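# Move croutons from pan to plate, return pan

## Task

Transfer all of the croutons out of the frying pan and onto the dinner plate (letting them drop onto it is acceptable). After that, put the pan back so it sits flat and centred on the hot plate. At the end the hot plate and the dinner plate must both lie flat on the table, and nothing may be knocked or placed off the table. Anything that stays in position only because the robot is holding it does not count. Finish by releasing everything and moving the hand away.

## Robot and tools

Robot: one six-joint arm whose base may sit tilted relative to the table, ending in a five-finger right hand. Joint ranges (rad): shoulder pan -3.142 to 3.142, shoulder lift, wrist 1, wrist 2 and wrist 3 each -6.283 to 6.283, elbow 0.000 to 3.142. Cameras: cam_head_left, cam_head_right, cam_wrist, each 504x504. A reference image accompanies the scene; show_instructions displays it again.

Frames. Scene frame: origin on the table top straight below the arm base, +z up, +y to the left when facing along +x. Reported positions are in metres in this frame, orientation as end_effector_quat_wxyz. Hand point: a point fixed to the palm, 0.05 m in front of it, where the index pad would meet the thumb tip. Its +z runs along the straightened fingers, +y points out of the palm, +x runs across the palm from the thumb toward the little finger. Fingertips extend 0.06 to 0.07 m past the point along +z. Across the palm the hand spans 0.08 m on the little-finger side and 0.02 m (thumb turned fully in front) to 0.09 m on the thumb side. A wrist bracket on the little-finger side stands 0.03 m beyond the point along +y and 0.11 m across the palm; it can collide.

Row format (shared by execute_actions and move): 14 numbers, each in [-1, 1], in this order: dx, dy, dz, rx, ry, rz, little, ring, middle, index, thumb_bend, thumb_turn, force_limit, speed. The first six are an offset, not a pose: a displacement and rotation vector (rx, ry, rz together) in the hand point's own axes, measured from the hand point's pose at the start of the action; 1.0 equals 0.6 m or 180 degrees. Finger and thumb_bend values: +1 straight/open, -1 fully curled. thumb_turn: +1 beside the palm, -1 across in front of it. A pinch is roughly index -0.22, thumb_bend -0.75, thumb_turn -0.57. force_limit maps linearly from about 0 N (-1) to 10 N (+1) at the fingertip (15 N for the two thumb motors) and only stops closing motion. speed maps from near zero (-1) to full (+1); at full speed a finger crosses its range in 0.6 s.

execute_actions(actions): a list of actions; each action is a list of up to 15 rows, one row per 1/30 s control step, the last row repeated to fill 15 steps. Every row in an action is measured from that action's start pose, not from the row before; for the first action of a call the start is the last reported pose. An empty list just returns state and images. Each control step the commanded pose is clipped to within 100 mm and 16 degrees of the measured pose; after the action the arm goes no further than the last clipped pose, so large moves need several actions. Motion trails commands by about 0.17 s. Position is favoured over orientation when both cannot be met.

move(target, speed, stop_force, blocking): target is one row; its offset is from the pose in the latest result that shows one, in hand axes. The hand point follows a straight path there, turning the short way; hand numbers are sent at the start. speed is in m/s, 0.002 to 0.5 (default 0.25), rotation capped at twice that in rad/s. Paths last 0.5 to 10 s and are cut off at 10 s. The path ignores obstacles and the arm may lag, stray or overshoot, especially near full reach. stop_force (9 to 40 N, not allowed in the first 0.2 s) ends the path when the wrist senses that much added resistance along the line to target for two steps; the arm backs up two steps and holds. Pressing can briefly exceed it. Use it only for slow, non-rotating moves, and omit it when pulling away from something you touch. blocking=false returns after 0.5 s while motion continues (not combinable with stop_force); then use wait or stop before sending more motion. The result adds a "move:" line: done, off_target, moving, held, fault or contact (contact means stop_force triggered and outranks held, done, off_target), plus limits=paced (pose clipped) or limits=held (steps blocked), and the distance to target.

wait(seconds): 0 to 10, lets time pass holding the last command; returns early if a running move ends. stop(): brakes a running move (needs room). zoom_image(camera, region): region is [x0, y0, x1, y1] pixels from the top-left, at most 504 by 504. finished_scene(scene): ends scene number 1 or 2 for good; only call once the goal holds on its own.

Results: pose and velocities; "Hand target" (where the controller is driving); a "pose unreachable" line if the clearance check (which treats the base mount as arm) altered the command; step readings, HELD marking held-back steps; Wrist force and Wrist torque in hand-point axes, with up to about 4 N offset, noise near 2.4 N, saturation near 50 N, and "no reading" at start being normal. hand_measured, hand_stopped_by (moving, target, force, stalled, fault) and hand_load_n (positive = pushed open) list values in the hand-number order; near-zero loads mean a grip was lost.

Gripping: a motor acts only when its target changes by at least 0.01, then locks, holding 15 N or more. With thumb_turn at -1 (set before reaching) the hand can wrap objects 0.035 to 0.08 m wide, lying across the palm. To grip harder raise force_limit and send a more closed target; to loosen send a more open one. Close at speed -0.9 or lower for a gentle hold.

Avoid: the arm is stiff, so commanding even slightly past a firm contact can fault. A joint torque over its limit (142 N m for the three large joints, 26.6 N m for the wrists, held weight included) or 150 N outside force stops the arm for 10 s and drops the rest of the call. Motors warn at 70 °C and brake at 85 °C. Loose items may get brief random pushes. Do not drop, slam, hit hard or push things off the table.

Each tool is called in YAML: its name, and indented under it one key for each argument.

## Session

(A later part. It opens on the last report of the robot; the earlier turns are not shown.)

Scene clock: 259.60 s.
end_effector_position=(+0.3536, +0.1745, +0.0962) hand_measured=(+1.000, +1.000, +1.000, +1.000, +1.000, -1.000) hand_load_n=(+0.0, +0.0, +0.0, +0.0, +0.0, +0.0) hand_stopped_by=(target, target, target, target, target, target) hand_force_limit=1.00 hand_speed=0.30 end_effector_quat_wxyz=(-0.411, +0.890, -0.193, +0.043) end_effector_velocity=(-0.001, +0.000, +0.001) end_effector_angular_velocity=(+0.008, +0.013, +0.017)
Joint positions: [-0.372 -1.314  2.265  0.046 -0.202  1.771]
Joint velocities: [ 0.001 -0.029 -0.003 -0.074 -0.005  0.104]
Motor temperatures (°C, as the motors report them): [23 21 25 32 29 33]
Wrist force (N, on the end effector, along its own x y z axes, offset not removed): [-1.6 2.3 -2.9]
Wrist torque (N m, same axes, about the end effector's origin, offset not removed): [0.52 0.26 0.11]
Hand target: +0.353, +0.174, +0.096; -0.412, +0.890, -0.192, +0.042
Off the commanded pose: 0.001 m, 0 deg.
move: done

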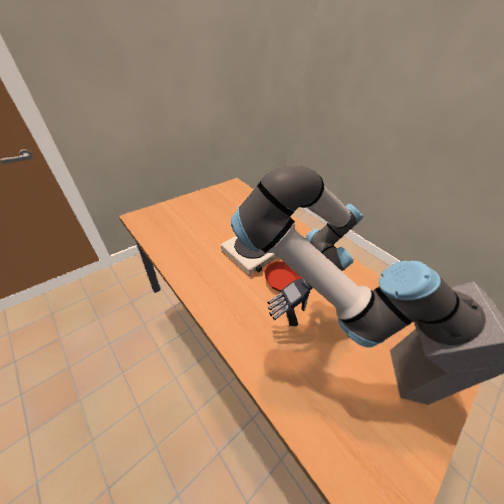

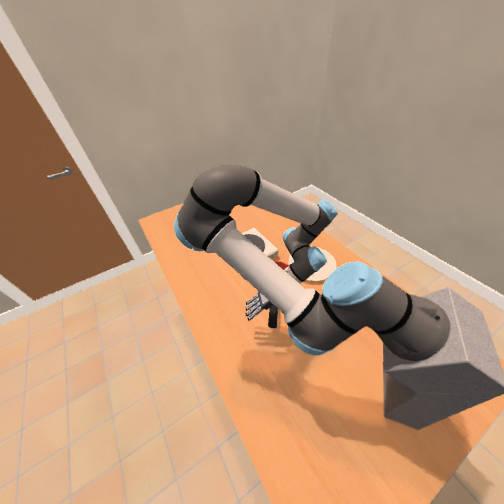

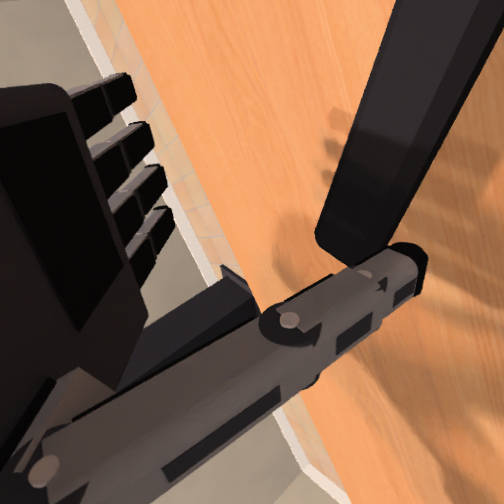

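move:
  target: [0.008,0.075,0.045,0.011,0.082,0.073,1,1,1,1,1,-1,1,0.3]
  speed: 0.04

move:
  target: [0.006,0.045,0.04,0,0,0,1,1,1,1,1,-1,1,0.3]
  speed: 0.015
  stop_force: 10

Scene clock: 266.97 s.
end_effector_position=(+0.3511, +0.1649, +0.0445) hand_measured=(+1.000, +1.000, +1.000, +1.000, +1.000, -1.000) hand_load_n=(+0.0, +0.0, +0.0, +0.0, +0.0, +0.0) hand_stopped_by=(target, target, target, target, target, target) hand_force_limit=1.00 hand_speed=0.30 end_effector_quat_wxyz=(-0.400, +0.842, -0.343, +0.113) end_effector_velocity=(+0.000, -0.001, -0.002) end_effector_angular_velocity=(-0.002, -0.003, -0.014)
Joint positions: [-0.236 -0.771  2.314  0.811 -0.377  0.651]
Joint velocities: [ 0.007  0.014  0.004  0.013 -0.016 -0.024]
Motor temperatures (°C, as the motors report them): [23 21 25 32 29 33]
Wrist force (N, on the end effector, along its own x y z axes, offset not removed): [-0.6 0.2 -3.5]
Wrist torque (N m, same axes, about the end effector's origin, offset not removed): [0.19 0.09 0.14]
Hand target: +0.351, +0.165, +0.044; -0.400, +0.842, -0.344, +0.113
Off the commanded pose: 0.001 m, 0 deg.
move: done

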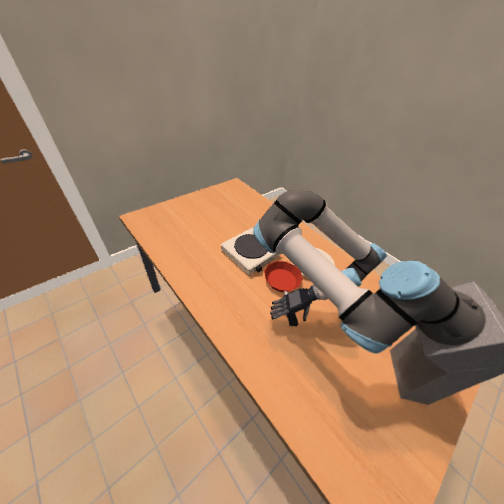

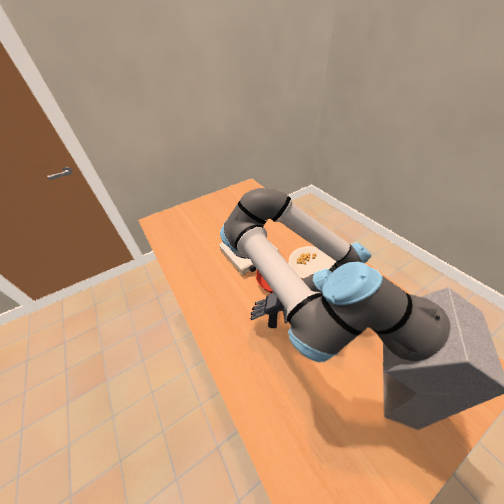

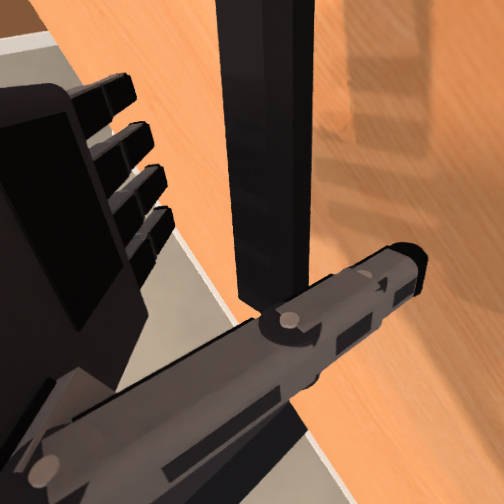

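Scene clock: 269.63 s.
end_effector_position=(+0.3517, +0.1647, +0.0085) hand_measured=(+1.000, +1.000, +1.000, +1.000, +1.000, -1.000) hand_load_n=(+0.0, +0.0, +0.0, +0.0, +0.0, +0.0) hand_stopped_by=(target, target, target, target, target, target) hand_force_limit=1.00 hand_speed=0.30 end_effector_quat_wxyz=(-0.400, +0.842, -0.343, +0.113) end_effector_velocity=(+0.000, +0.000, -0.003) end_effector_angular_velocity=(-0.000, +0.000, -0.001)
Joint positions: [-0.135 -0.68   2.244  0.942 -0.453  0.486]
Joint velocities: [ 0.007  0.005 -0.006  0.01  -0.006 -0.011]
Motor temperatures (°C, as the motors report them): [23 21 25 32 29 33]
Wrist force (N, on the end effector, along its own x y z axes, offset not removed): [0.6 -0.1 -3.5]
Wrist torque (N m, same axes, about the end effector's origin, offset not removed): [0.28 -0.16 0.14]
Hand target: +0.352, +0.165, +0.008; -0.400, +0.842, -0.343, +0.113
Off the commanded pose: 0.000 m, 0 deg.
move: done

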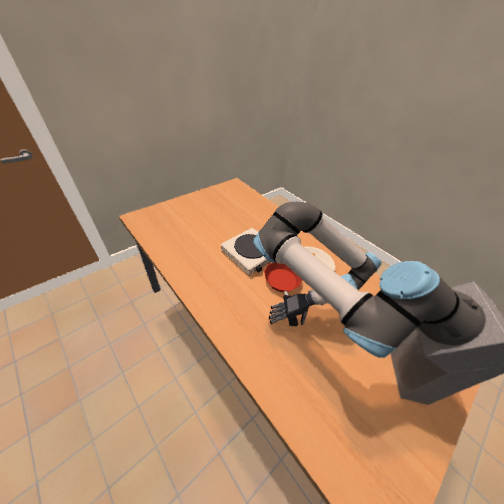

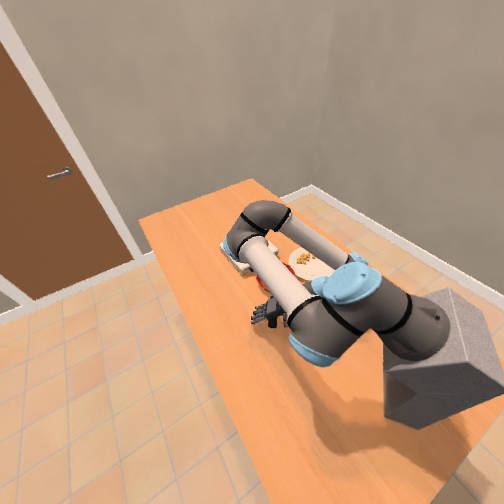

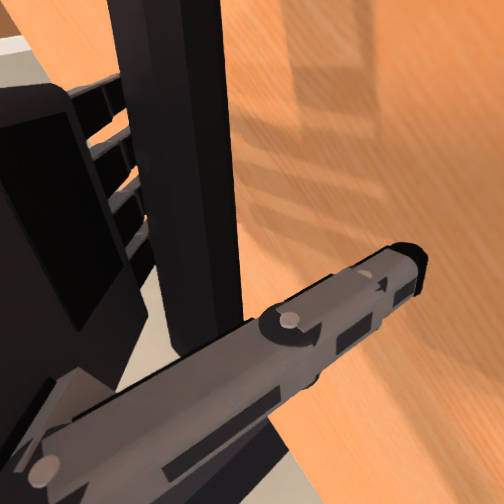

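move:
  target: [0,0,0,0,0,0,-1,-1,-1,-1,-1,-1,1,-0.4]

move:
  target: [-0.02,-0.15,-0.13,0,0,0,-1,-1,-1,-1,-1,-1,1,-0.4]
  speed: 0.05

move:
  target: [0.3,-0.236,0.22,0,0,0,-1,-1,-1,-1,-1,-1,1,-0.4]
  speed: 0.07

move:
  target: [0.009,0.066,0.059,0,0,0,-1,-1,-1,-1,-1,-1,1,-0.4]
  speed: 0.03

zoom_image:
  camera: "cam_head_right"
  region: [190,200,310,310]

Scene clock: 278.03 s.
end_effector_position=(+0.3517, +0.1647, +0.0085) hand_measured=(-0.894, -0.958, -0.582, -1.000, -0.042, -1.000) hand_load_n=(+0.5, +8.0, +12.0, +0.0, +15.5, +1.5) hand_stopped_by=(force, force, force, target, force, target) hand_force_limit=1.00 hand_speed=-0.40 end_effector_quat_wxyz=(-0.400, +0.842, -0.343, +0.113) end_effector_velocity=(-0.000, +0.000, +0.000) end_effector_angular_velocity=(+0.000, -0.000, +0.001)
Joint positions: [-0.135 -0.68   2.244  0.942 -0.453  0.486]
Joint velocities: [ 0.001 -0.    -0.    -0.001  0.    -0.   ]
Motor temperatures (°C, as the motors report them): [23 21 25 32 29 33]
Wrist force (N, on the end effector, along its own x y z axes, offset not removed): [-2.5 4.7 0.9]
Wrist torque (N m, same axes, about the end effector's origin, offset not removed): [0.62 -0.09 0.39]
Hand target: +0.352, +0.165, +0.008; -0.400, +0.842, -0.343, +0.113
Off the commanded pose: 0.000 m, 0 deg.
move: done

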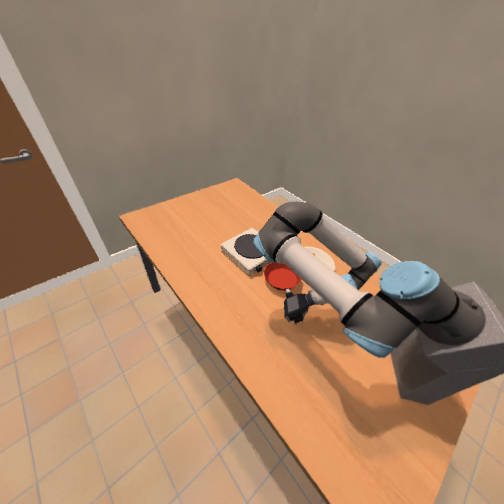

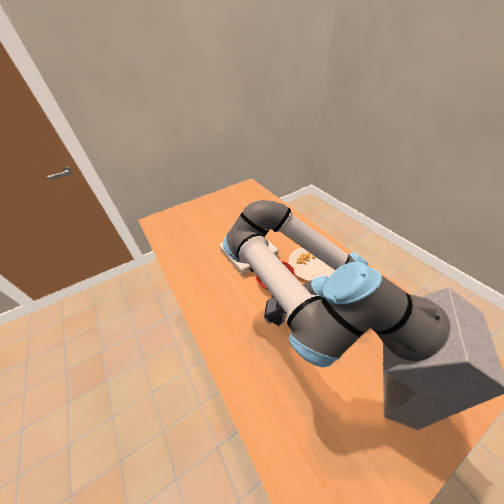

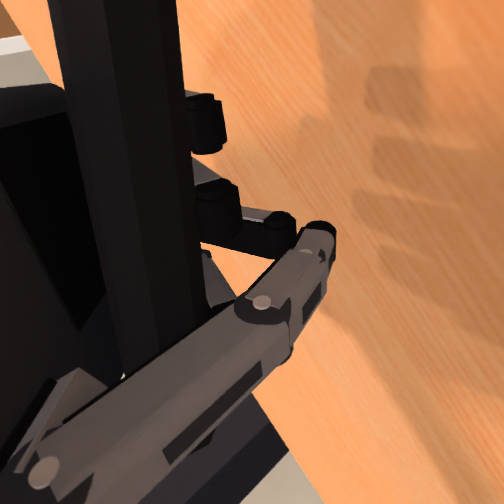

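Scene clock: 280.97 s.
end_effector_position=(+0.3505, +0.1670, +0.1279) hand_measured=(-0.892, -0.958, -0.582, -1.000, -0.042, -1.000) hand_load_n=(+6.5, +2.5, +12.0, +0.0, +16.0, +1.0) hand_stopped_by=(force, force, force, target, force, target) hand_force_limit=1.00 hand_speed=-0.40 end_effector_quat_wxyz=(-0.400, +0.842, -0.343, +0.114) end_effector_velocity=(-0.001, -0.000, +0.003) end_effector_angular_velocity=(+0.018, +0.010, +0.014)
Joint positions: [-0.547 -1.231  2.446  0.225 -0.267  1.607]
Joint velocities: [-0.013 -0.044 -0.01  -0.081 -0.007  0.139]
Motor temperatures (°C, as the motors report them): [23 21 25 32 29 33]
Wrist force (N, on the end effector, along its own x y z axes, offset not removed): [-1.6 6.9 0.7]
Wrist torque (N m, same axes, about the end effector's origin, offset not removed): [0.48 -0.59 1.04]
Hand target: +0.350, +0.167, +0.128; -0.401, +0.842, -0.343, +0.113
Off the commanded pose: 0.001 m, 0 deg.
move: done

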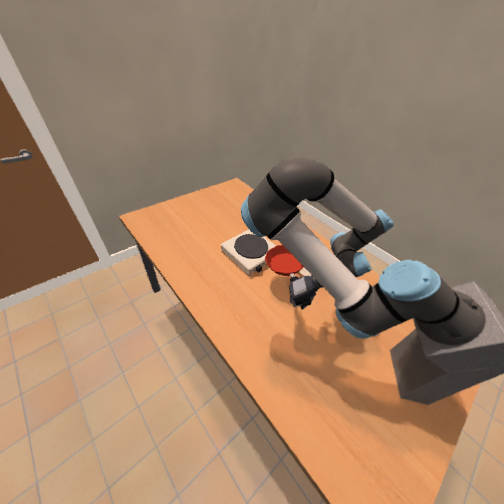

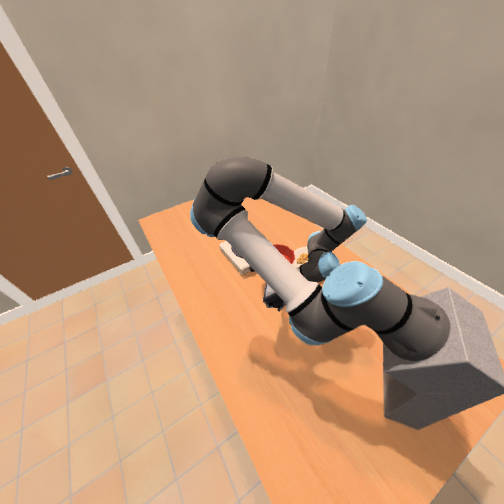

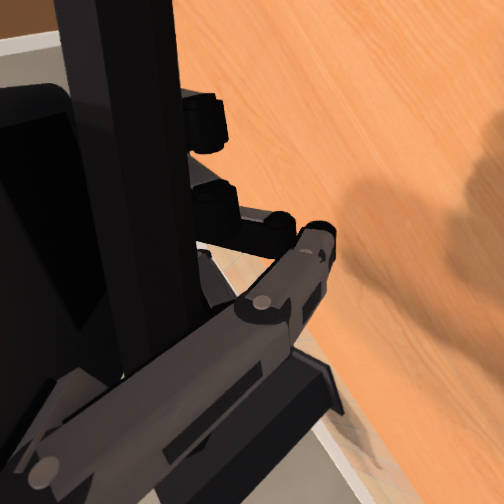

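Scene clock: 285.23 s.
end_effector_position=(+0.6136, +0.1876, +0.1329) hand_measured=(-0.892, -0.958, -0.582, -1.000, -0.042, -1.000) hand_load_n=(+6.5, +2.5, +12.0, +0.0, +16.0, +1.0) hand_stopped_by=(force, force, force, target, force, target) hand_force_limit=1.00 hand_speed=-0.40 end_effector_quat_wxyz=(-0.400, +0.842, -0.343, +0.114) end_effector_velocity=(+0.002, +0.000, -0.001) end_effector_angular_velocity=(-0.000, +0.001, -0.002)
Joint positions: [-0.296 -1.183  1.868  1.557 -0.339  0.771]
Joint velocities: [ 0.002  0.001 -0.005  0.013 -0.001 -0.008]
Motor temperatures (°C, as the motors report them): [23 21 25 32 29 33]
Wrist force (N, on the end effector, along its own x y z axes, offset not removed): [-1.9 7.2 2.0]
Wrist torque (N m, same axes, about the end effector's origin, offset not removed): [0.55 -0.61 1.03]
Hand target: +0.614, +0.188, +0.133; -0.399, +0.842, -0.343, +0.115
Off the commanded pose: 0.001 m, 0 deg.
move: done

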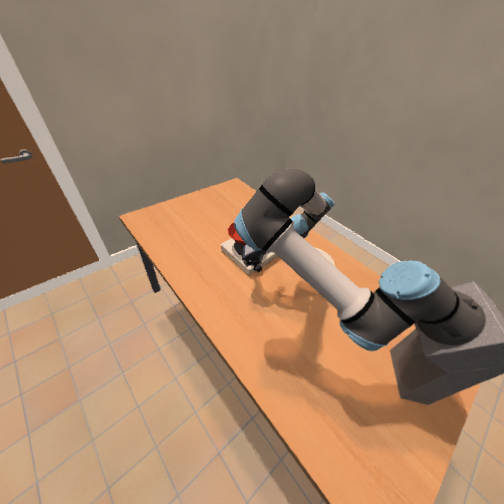

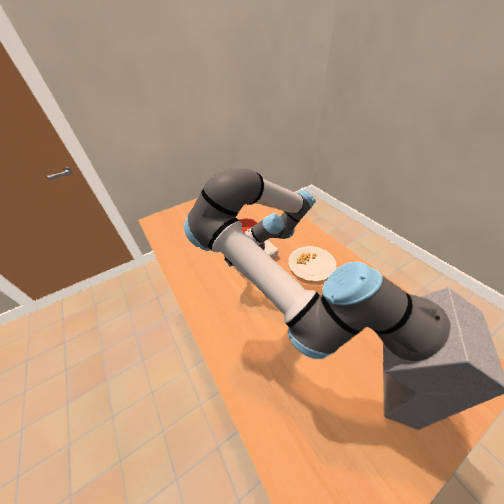

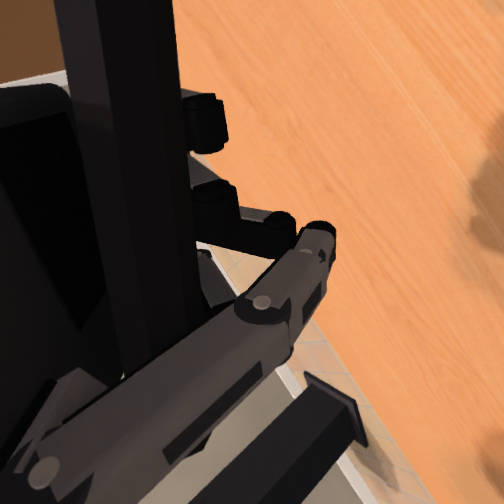

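Scene clock: 287.37 s.
end_effector_position=(+0.6148, +0.1873, +0.0797) hand_measured=(-0.892, -0.958, -0.582, -1.000, -0.042, -1.000) hand_load_n=(+5.5, +2.5, +12.0, +0.0, +16.0, +1.0) hand_stopped_by=(force, force, force, target, force, target) hand_force_limit=1.00 hand_speed=-0.40 end_effector_quat_wxyz=(-0.399, +0.842, -0.343, +0.114) end_effector_velocity=(-0.000, +0.000, -0.002) end_effector_angular_velocity=(-0.000, -0.000, +0.002)
Joint positions: [-0.197 -1.077  1.837  1.666 -0.408  0.573]
Joint velocities: [ 0.004  0.004 -0.002  0.004 -0.002 -0.008]
Motor temperatures (°C, as the motors report them): [23 21 25 32 29 33]
Wrist force (N, on the end effector, along its own x y z axes, offset not removed): [-3.8 6.7 0.6]
Wrist torque (N m, same axes, about the end effector's origin, offset not removed): [0.56 -0.19 0.61]
Hand target: +0.615, +0.187, +0.079; -0.399, +0.842, -0.343, +0.114
Off the commanded pose: 0.000 m, 0 deg.
move: done

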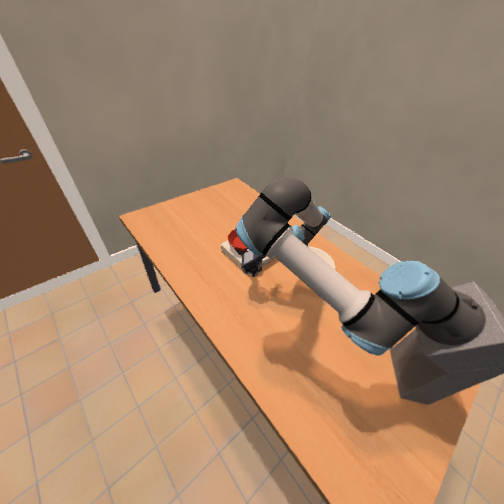

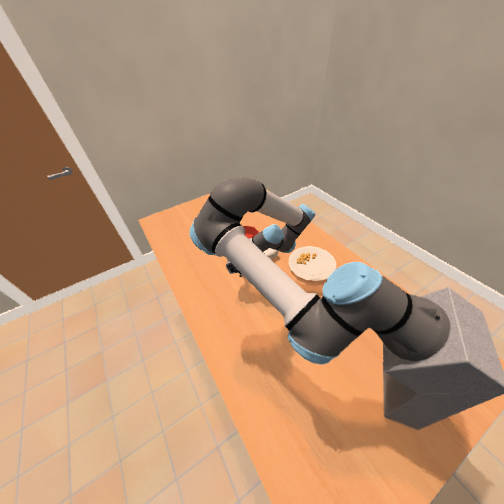

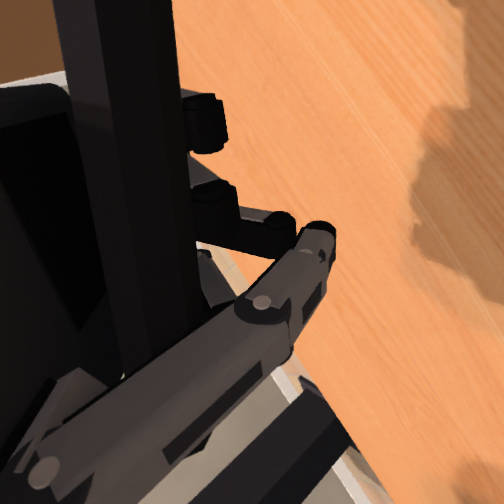

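Region (190, 200, 310, 310) of cam_head_right's 504x504 image, scaled by 4.200, with more detail than that image has; it fills the top 462 rows of this view, and the rest is white.

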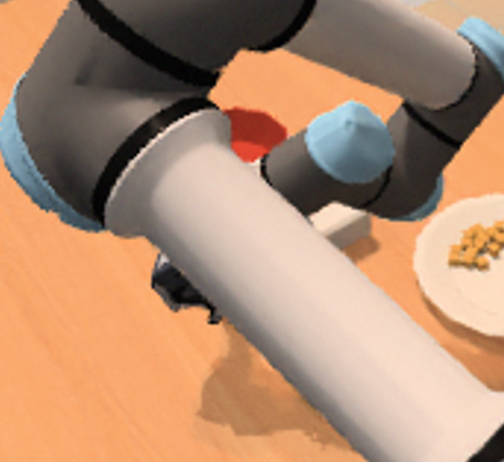

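move:
  target: [-0.016,0.031,0.005,0,0,0,-1,-1,-1,-1,-1,-1,1,-0.4]
  speed: 0.01

move:
  target: [0,0,0,0,0,0,1,1,1,1,1,-1,1,0]

move:
  target: [-0.02,-0.12,-0.11,0,0,0,1,1,1,1,1,-1,1,0]
  speed: 0.08

move:
  target: [0.04,0.42,-0.48,0,0,0,1,1,1,1,1,-1,1,0]
  speed: 0.15

zoom_image:
  camera: "cam_head_left"
  region: [200,205,310,295]

Scene clock: 294.50 s.
end_effector_position=(+0.6002, +0.1872, +0.0647) hand_measured=(-0.894, -0.958, -0.582, -1.000, -0.042, -1.000) hand_load_n=(+0.0, +4.5, +12.5, +0.0, +15.5, +1.5) hand_stopped_by=(force, force, force, target, force, target) hand_force_limit=1.00 hand_speed=-0.40 end_effector_quat_wxyz=(-0.399, +0.842, -0.343, +0.114) end_effector_velocity=(-0.001, -0.000, -0.002) end_effector_angular_velocity=(-0.000, -0.000, -0.001)
Joint positions: [-0.173 -1.05   1.862  1.649 -0.426  0.536]
Joint velocities: [ 0.002  0.003  0.003 -0.001 -0.002 -0.004]
Motor temperatures (°C, as the motors report them): [23 21 25 32 29 33]
Wrist force (N, on the end effector, along its own x y z axes, offset not removed): [-0.2 4.4 -2.0]
Wrist torque (N m, same axes, about the end effector's origin, offset not removed): [0.62 -0.06 0.38]
Hand target: +0.600, +0.187, +0.065; -0.399, +0.842, -0.343, +0.114
Off the commanded pose: 0.000 m, 0 deg.
move: done

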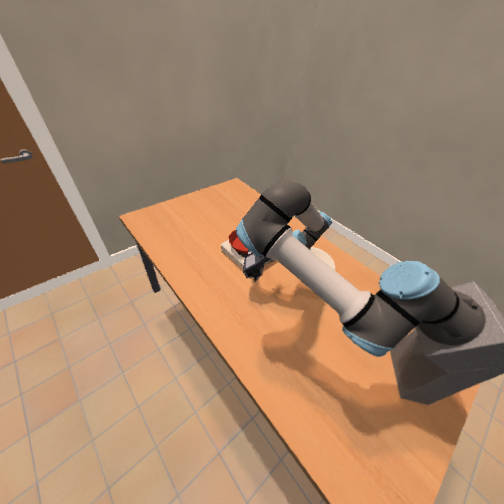

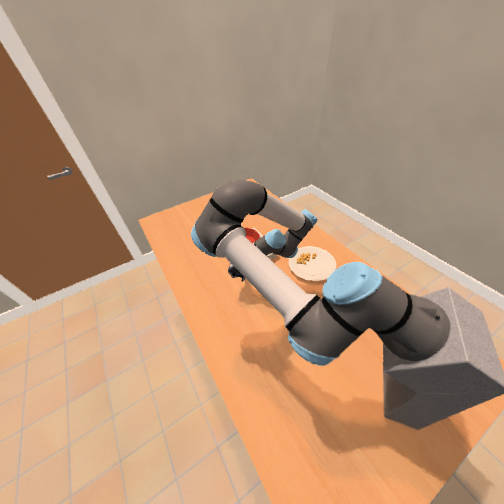

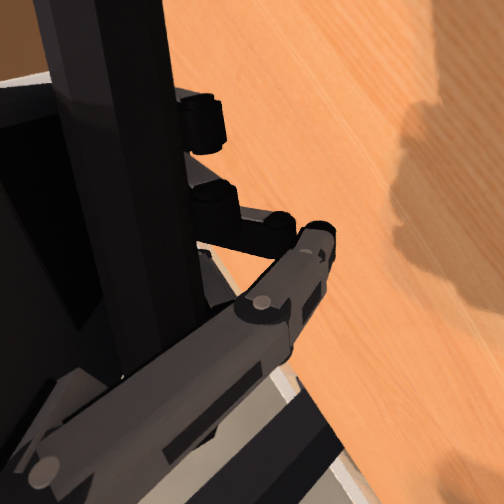

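Scene clock: 296.00 s.
end_effector_position=(+0.6002, +0.1872, +0.0647) hand_measured=(+1.000, +1.000, +1.000, +1.000, +1.000, -1.000) hand_load_n=(+0.0, +0.0, +0.0, +0.0, +0.0, +0.0) hand_stopped_by=(target, target, target, target, target, target) hand_force_limit=1.00 hand_speed=0.00 end_effector_quat_wxyz=(-0.399, +0.842, -0.343, +0.114) end_effector_velocity=(-0.000, +0.000, +0.000) end_effector_angular_velocity=(+0.000, +0.001, +0.001)
Joint positions: [-0.173 -1.05   1.862  1.649 -0.426  0.536]
Joint velocities: [ 0.    -0.001 -0.     0.001  0.001 -0.   ]
Motor temperatures (°C, as the motors report them): [23 21 25 32 29 33]
Wrist force (N, on the end effector, along its own x y z axes, offset not removed): [-0.3 0.0 -3.5]
Wrist torque (N m, same axes, about the end effector's origin, offset not removed): [0.17 -0.08 0.05]
Hand target: +0.600, +0.187, +0.065; -0.399, +0.842, -0.343, +0.114
Off the commanded pose: 0.000 m, 0 deg.
move: done

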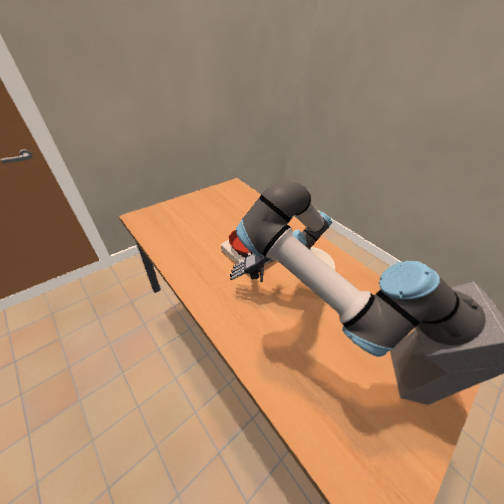

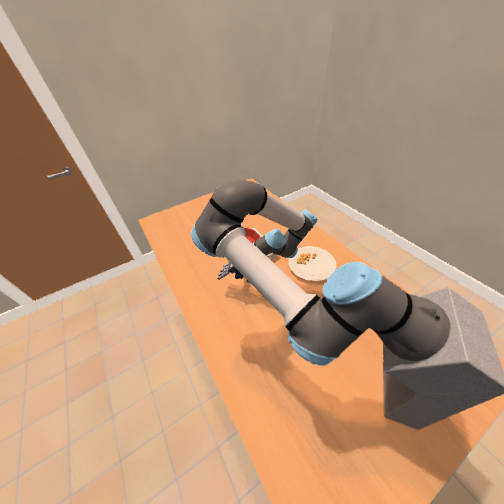

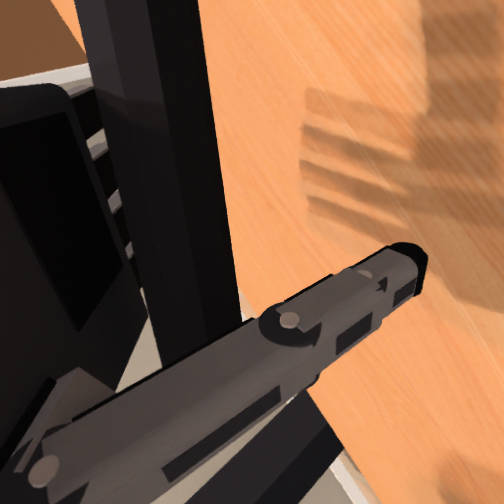

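Scene clock: 297.73 s.
end_effector_position=(+0.5957, +0.1883, +0.1629) hand_measured=(+1.000, +1.000, +1.000, +1.000, +1.000, -1.000) hand_load_n=(+0.0, +0.0, +0.0, +0.0, +0.0, +0.0) hand_stopped_by=(target, target, target, target, target, target) hand_force_limit=1.00 hand_speed=0.00 end_effector_quat_wxyz=(-0.399, +0.842, -0.343, +0.115) end_effector_velocity=(-0.000, -0.000, +0.002) end_effector_angular_velocity=(+0.005, +0.000, +0.001)
Joint positions: [-0.367 -1.257  1.912  1.408 -0.3    0.959]
Joint velocities: [-0.006 -0.003 -0.006 -0.025  0.002  0.036]
Motor temperatures (°C, as the motors report them): [23 21 25 32 29 33]
Wrist force (N, on the end effector, along its own x y z axes, offset not removed): [-1.7 2.8 -1.9]
Wrist torque (N m, same axes, about the end effector's origin, offset not removed): [0.62 0.12 0.09]
Hand target: +0.596, +0.188, +0.163; -0.400, +0.842, -0.343, +0.115
Off the commanded pose: 0.000 m, 0 deg.
move: done

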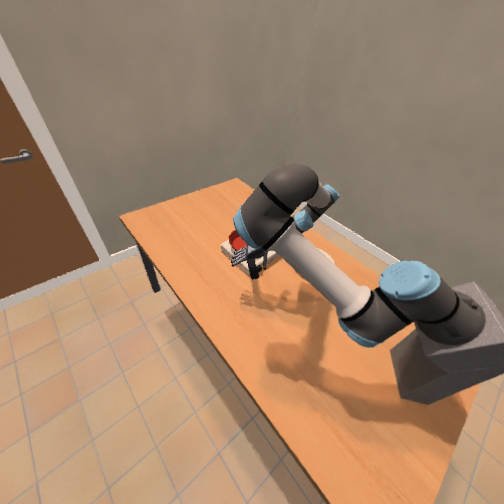

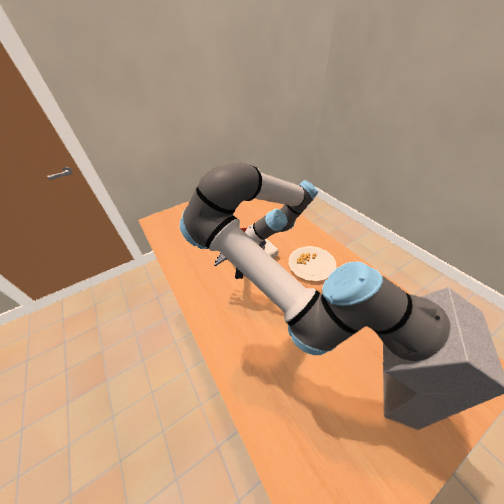

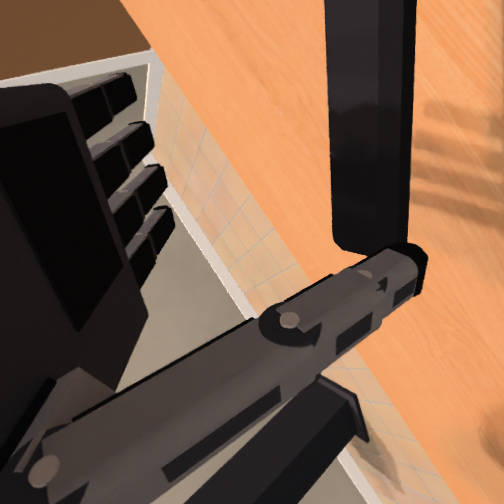

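Scene clock: 300.90 s.
end_effector_position=(+0.3570, -0.1103, +0.1603) hand_measured=(+1.000, +1.000, +1.000, +1.000, +1.000, -1.000) hand_load_n=(+0.0, +0.0, +0.0, +0.0, +0.0, +0.0) hand_stopped_by=(target, target, target, target, target, target) hand_force_limit=1.00 hand_speed=0.00 end_effector_quat_wxyz=(-0.401, +0.842, -0.343, +0.114) end_effector_velocity=(-0.002, -0.001, +0.000) end_effector_angular_velocity=(+0.000, +0.001, +0.001)
Joint positions: [-0.947 -0.931  2.087 -0.583 -0.506  2.527]
Joint velocities: [-0.003  0.003  0.001 -0.01  -0.003  0.007]
Motor temperatures (°C, as the motors report them): [23 21 25 32 29 33]
Wrist force (N, on the end effector, along its own x y z axes, offset not removed): [1.1 2.7 -1.1]
Wrist torque (N m, same axes, about the end effector's origin, offset not removed): [0.46 -0.33 0.30]
Hand target: +0.357, -0.110, +0.160; -0.401, +0.842, -0.343, +0.114
Off the commanded pose: 0.001 m, 0 deg.
move: done

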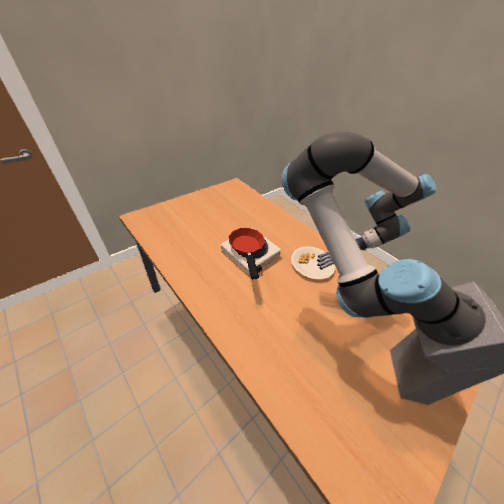

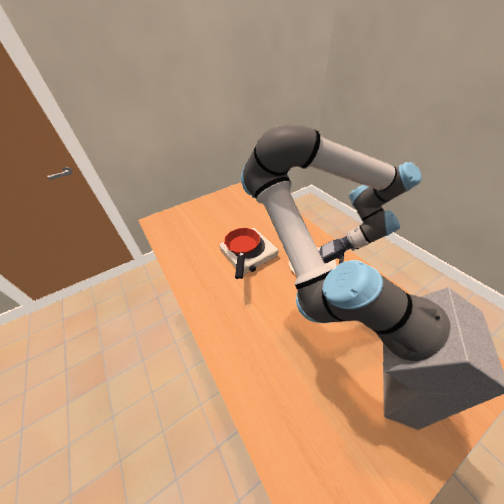

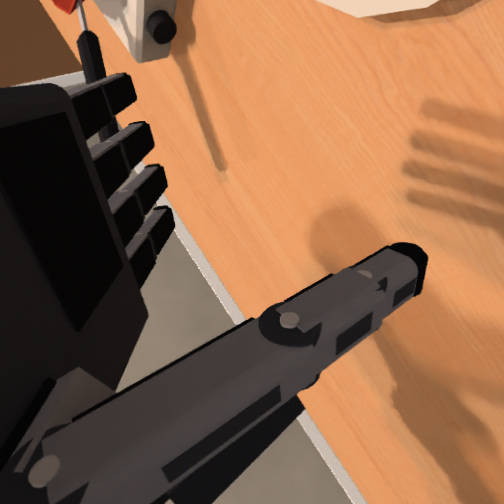

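Region (200, 205, 310, 295) of cam_head_left's 504x504 image, scaled by 4.582, with more detail than that image has; it fills the top 412 rows of this view, and the rest is white.

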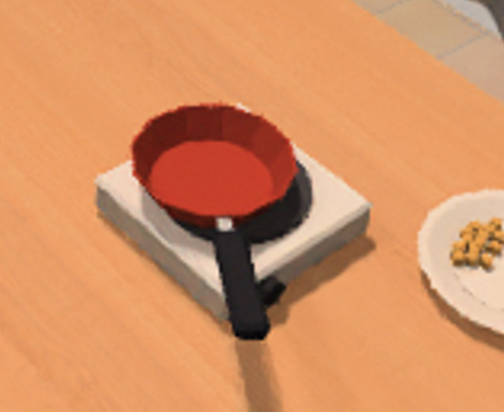

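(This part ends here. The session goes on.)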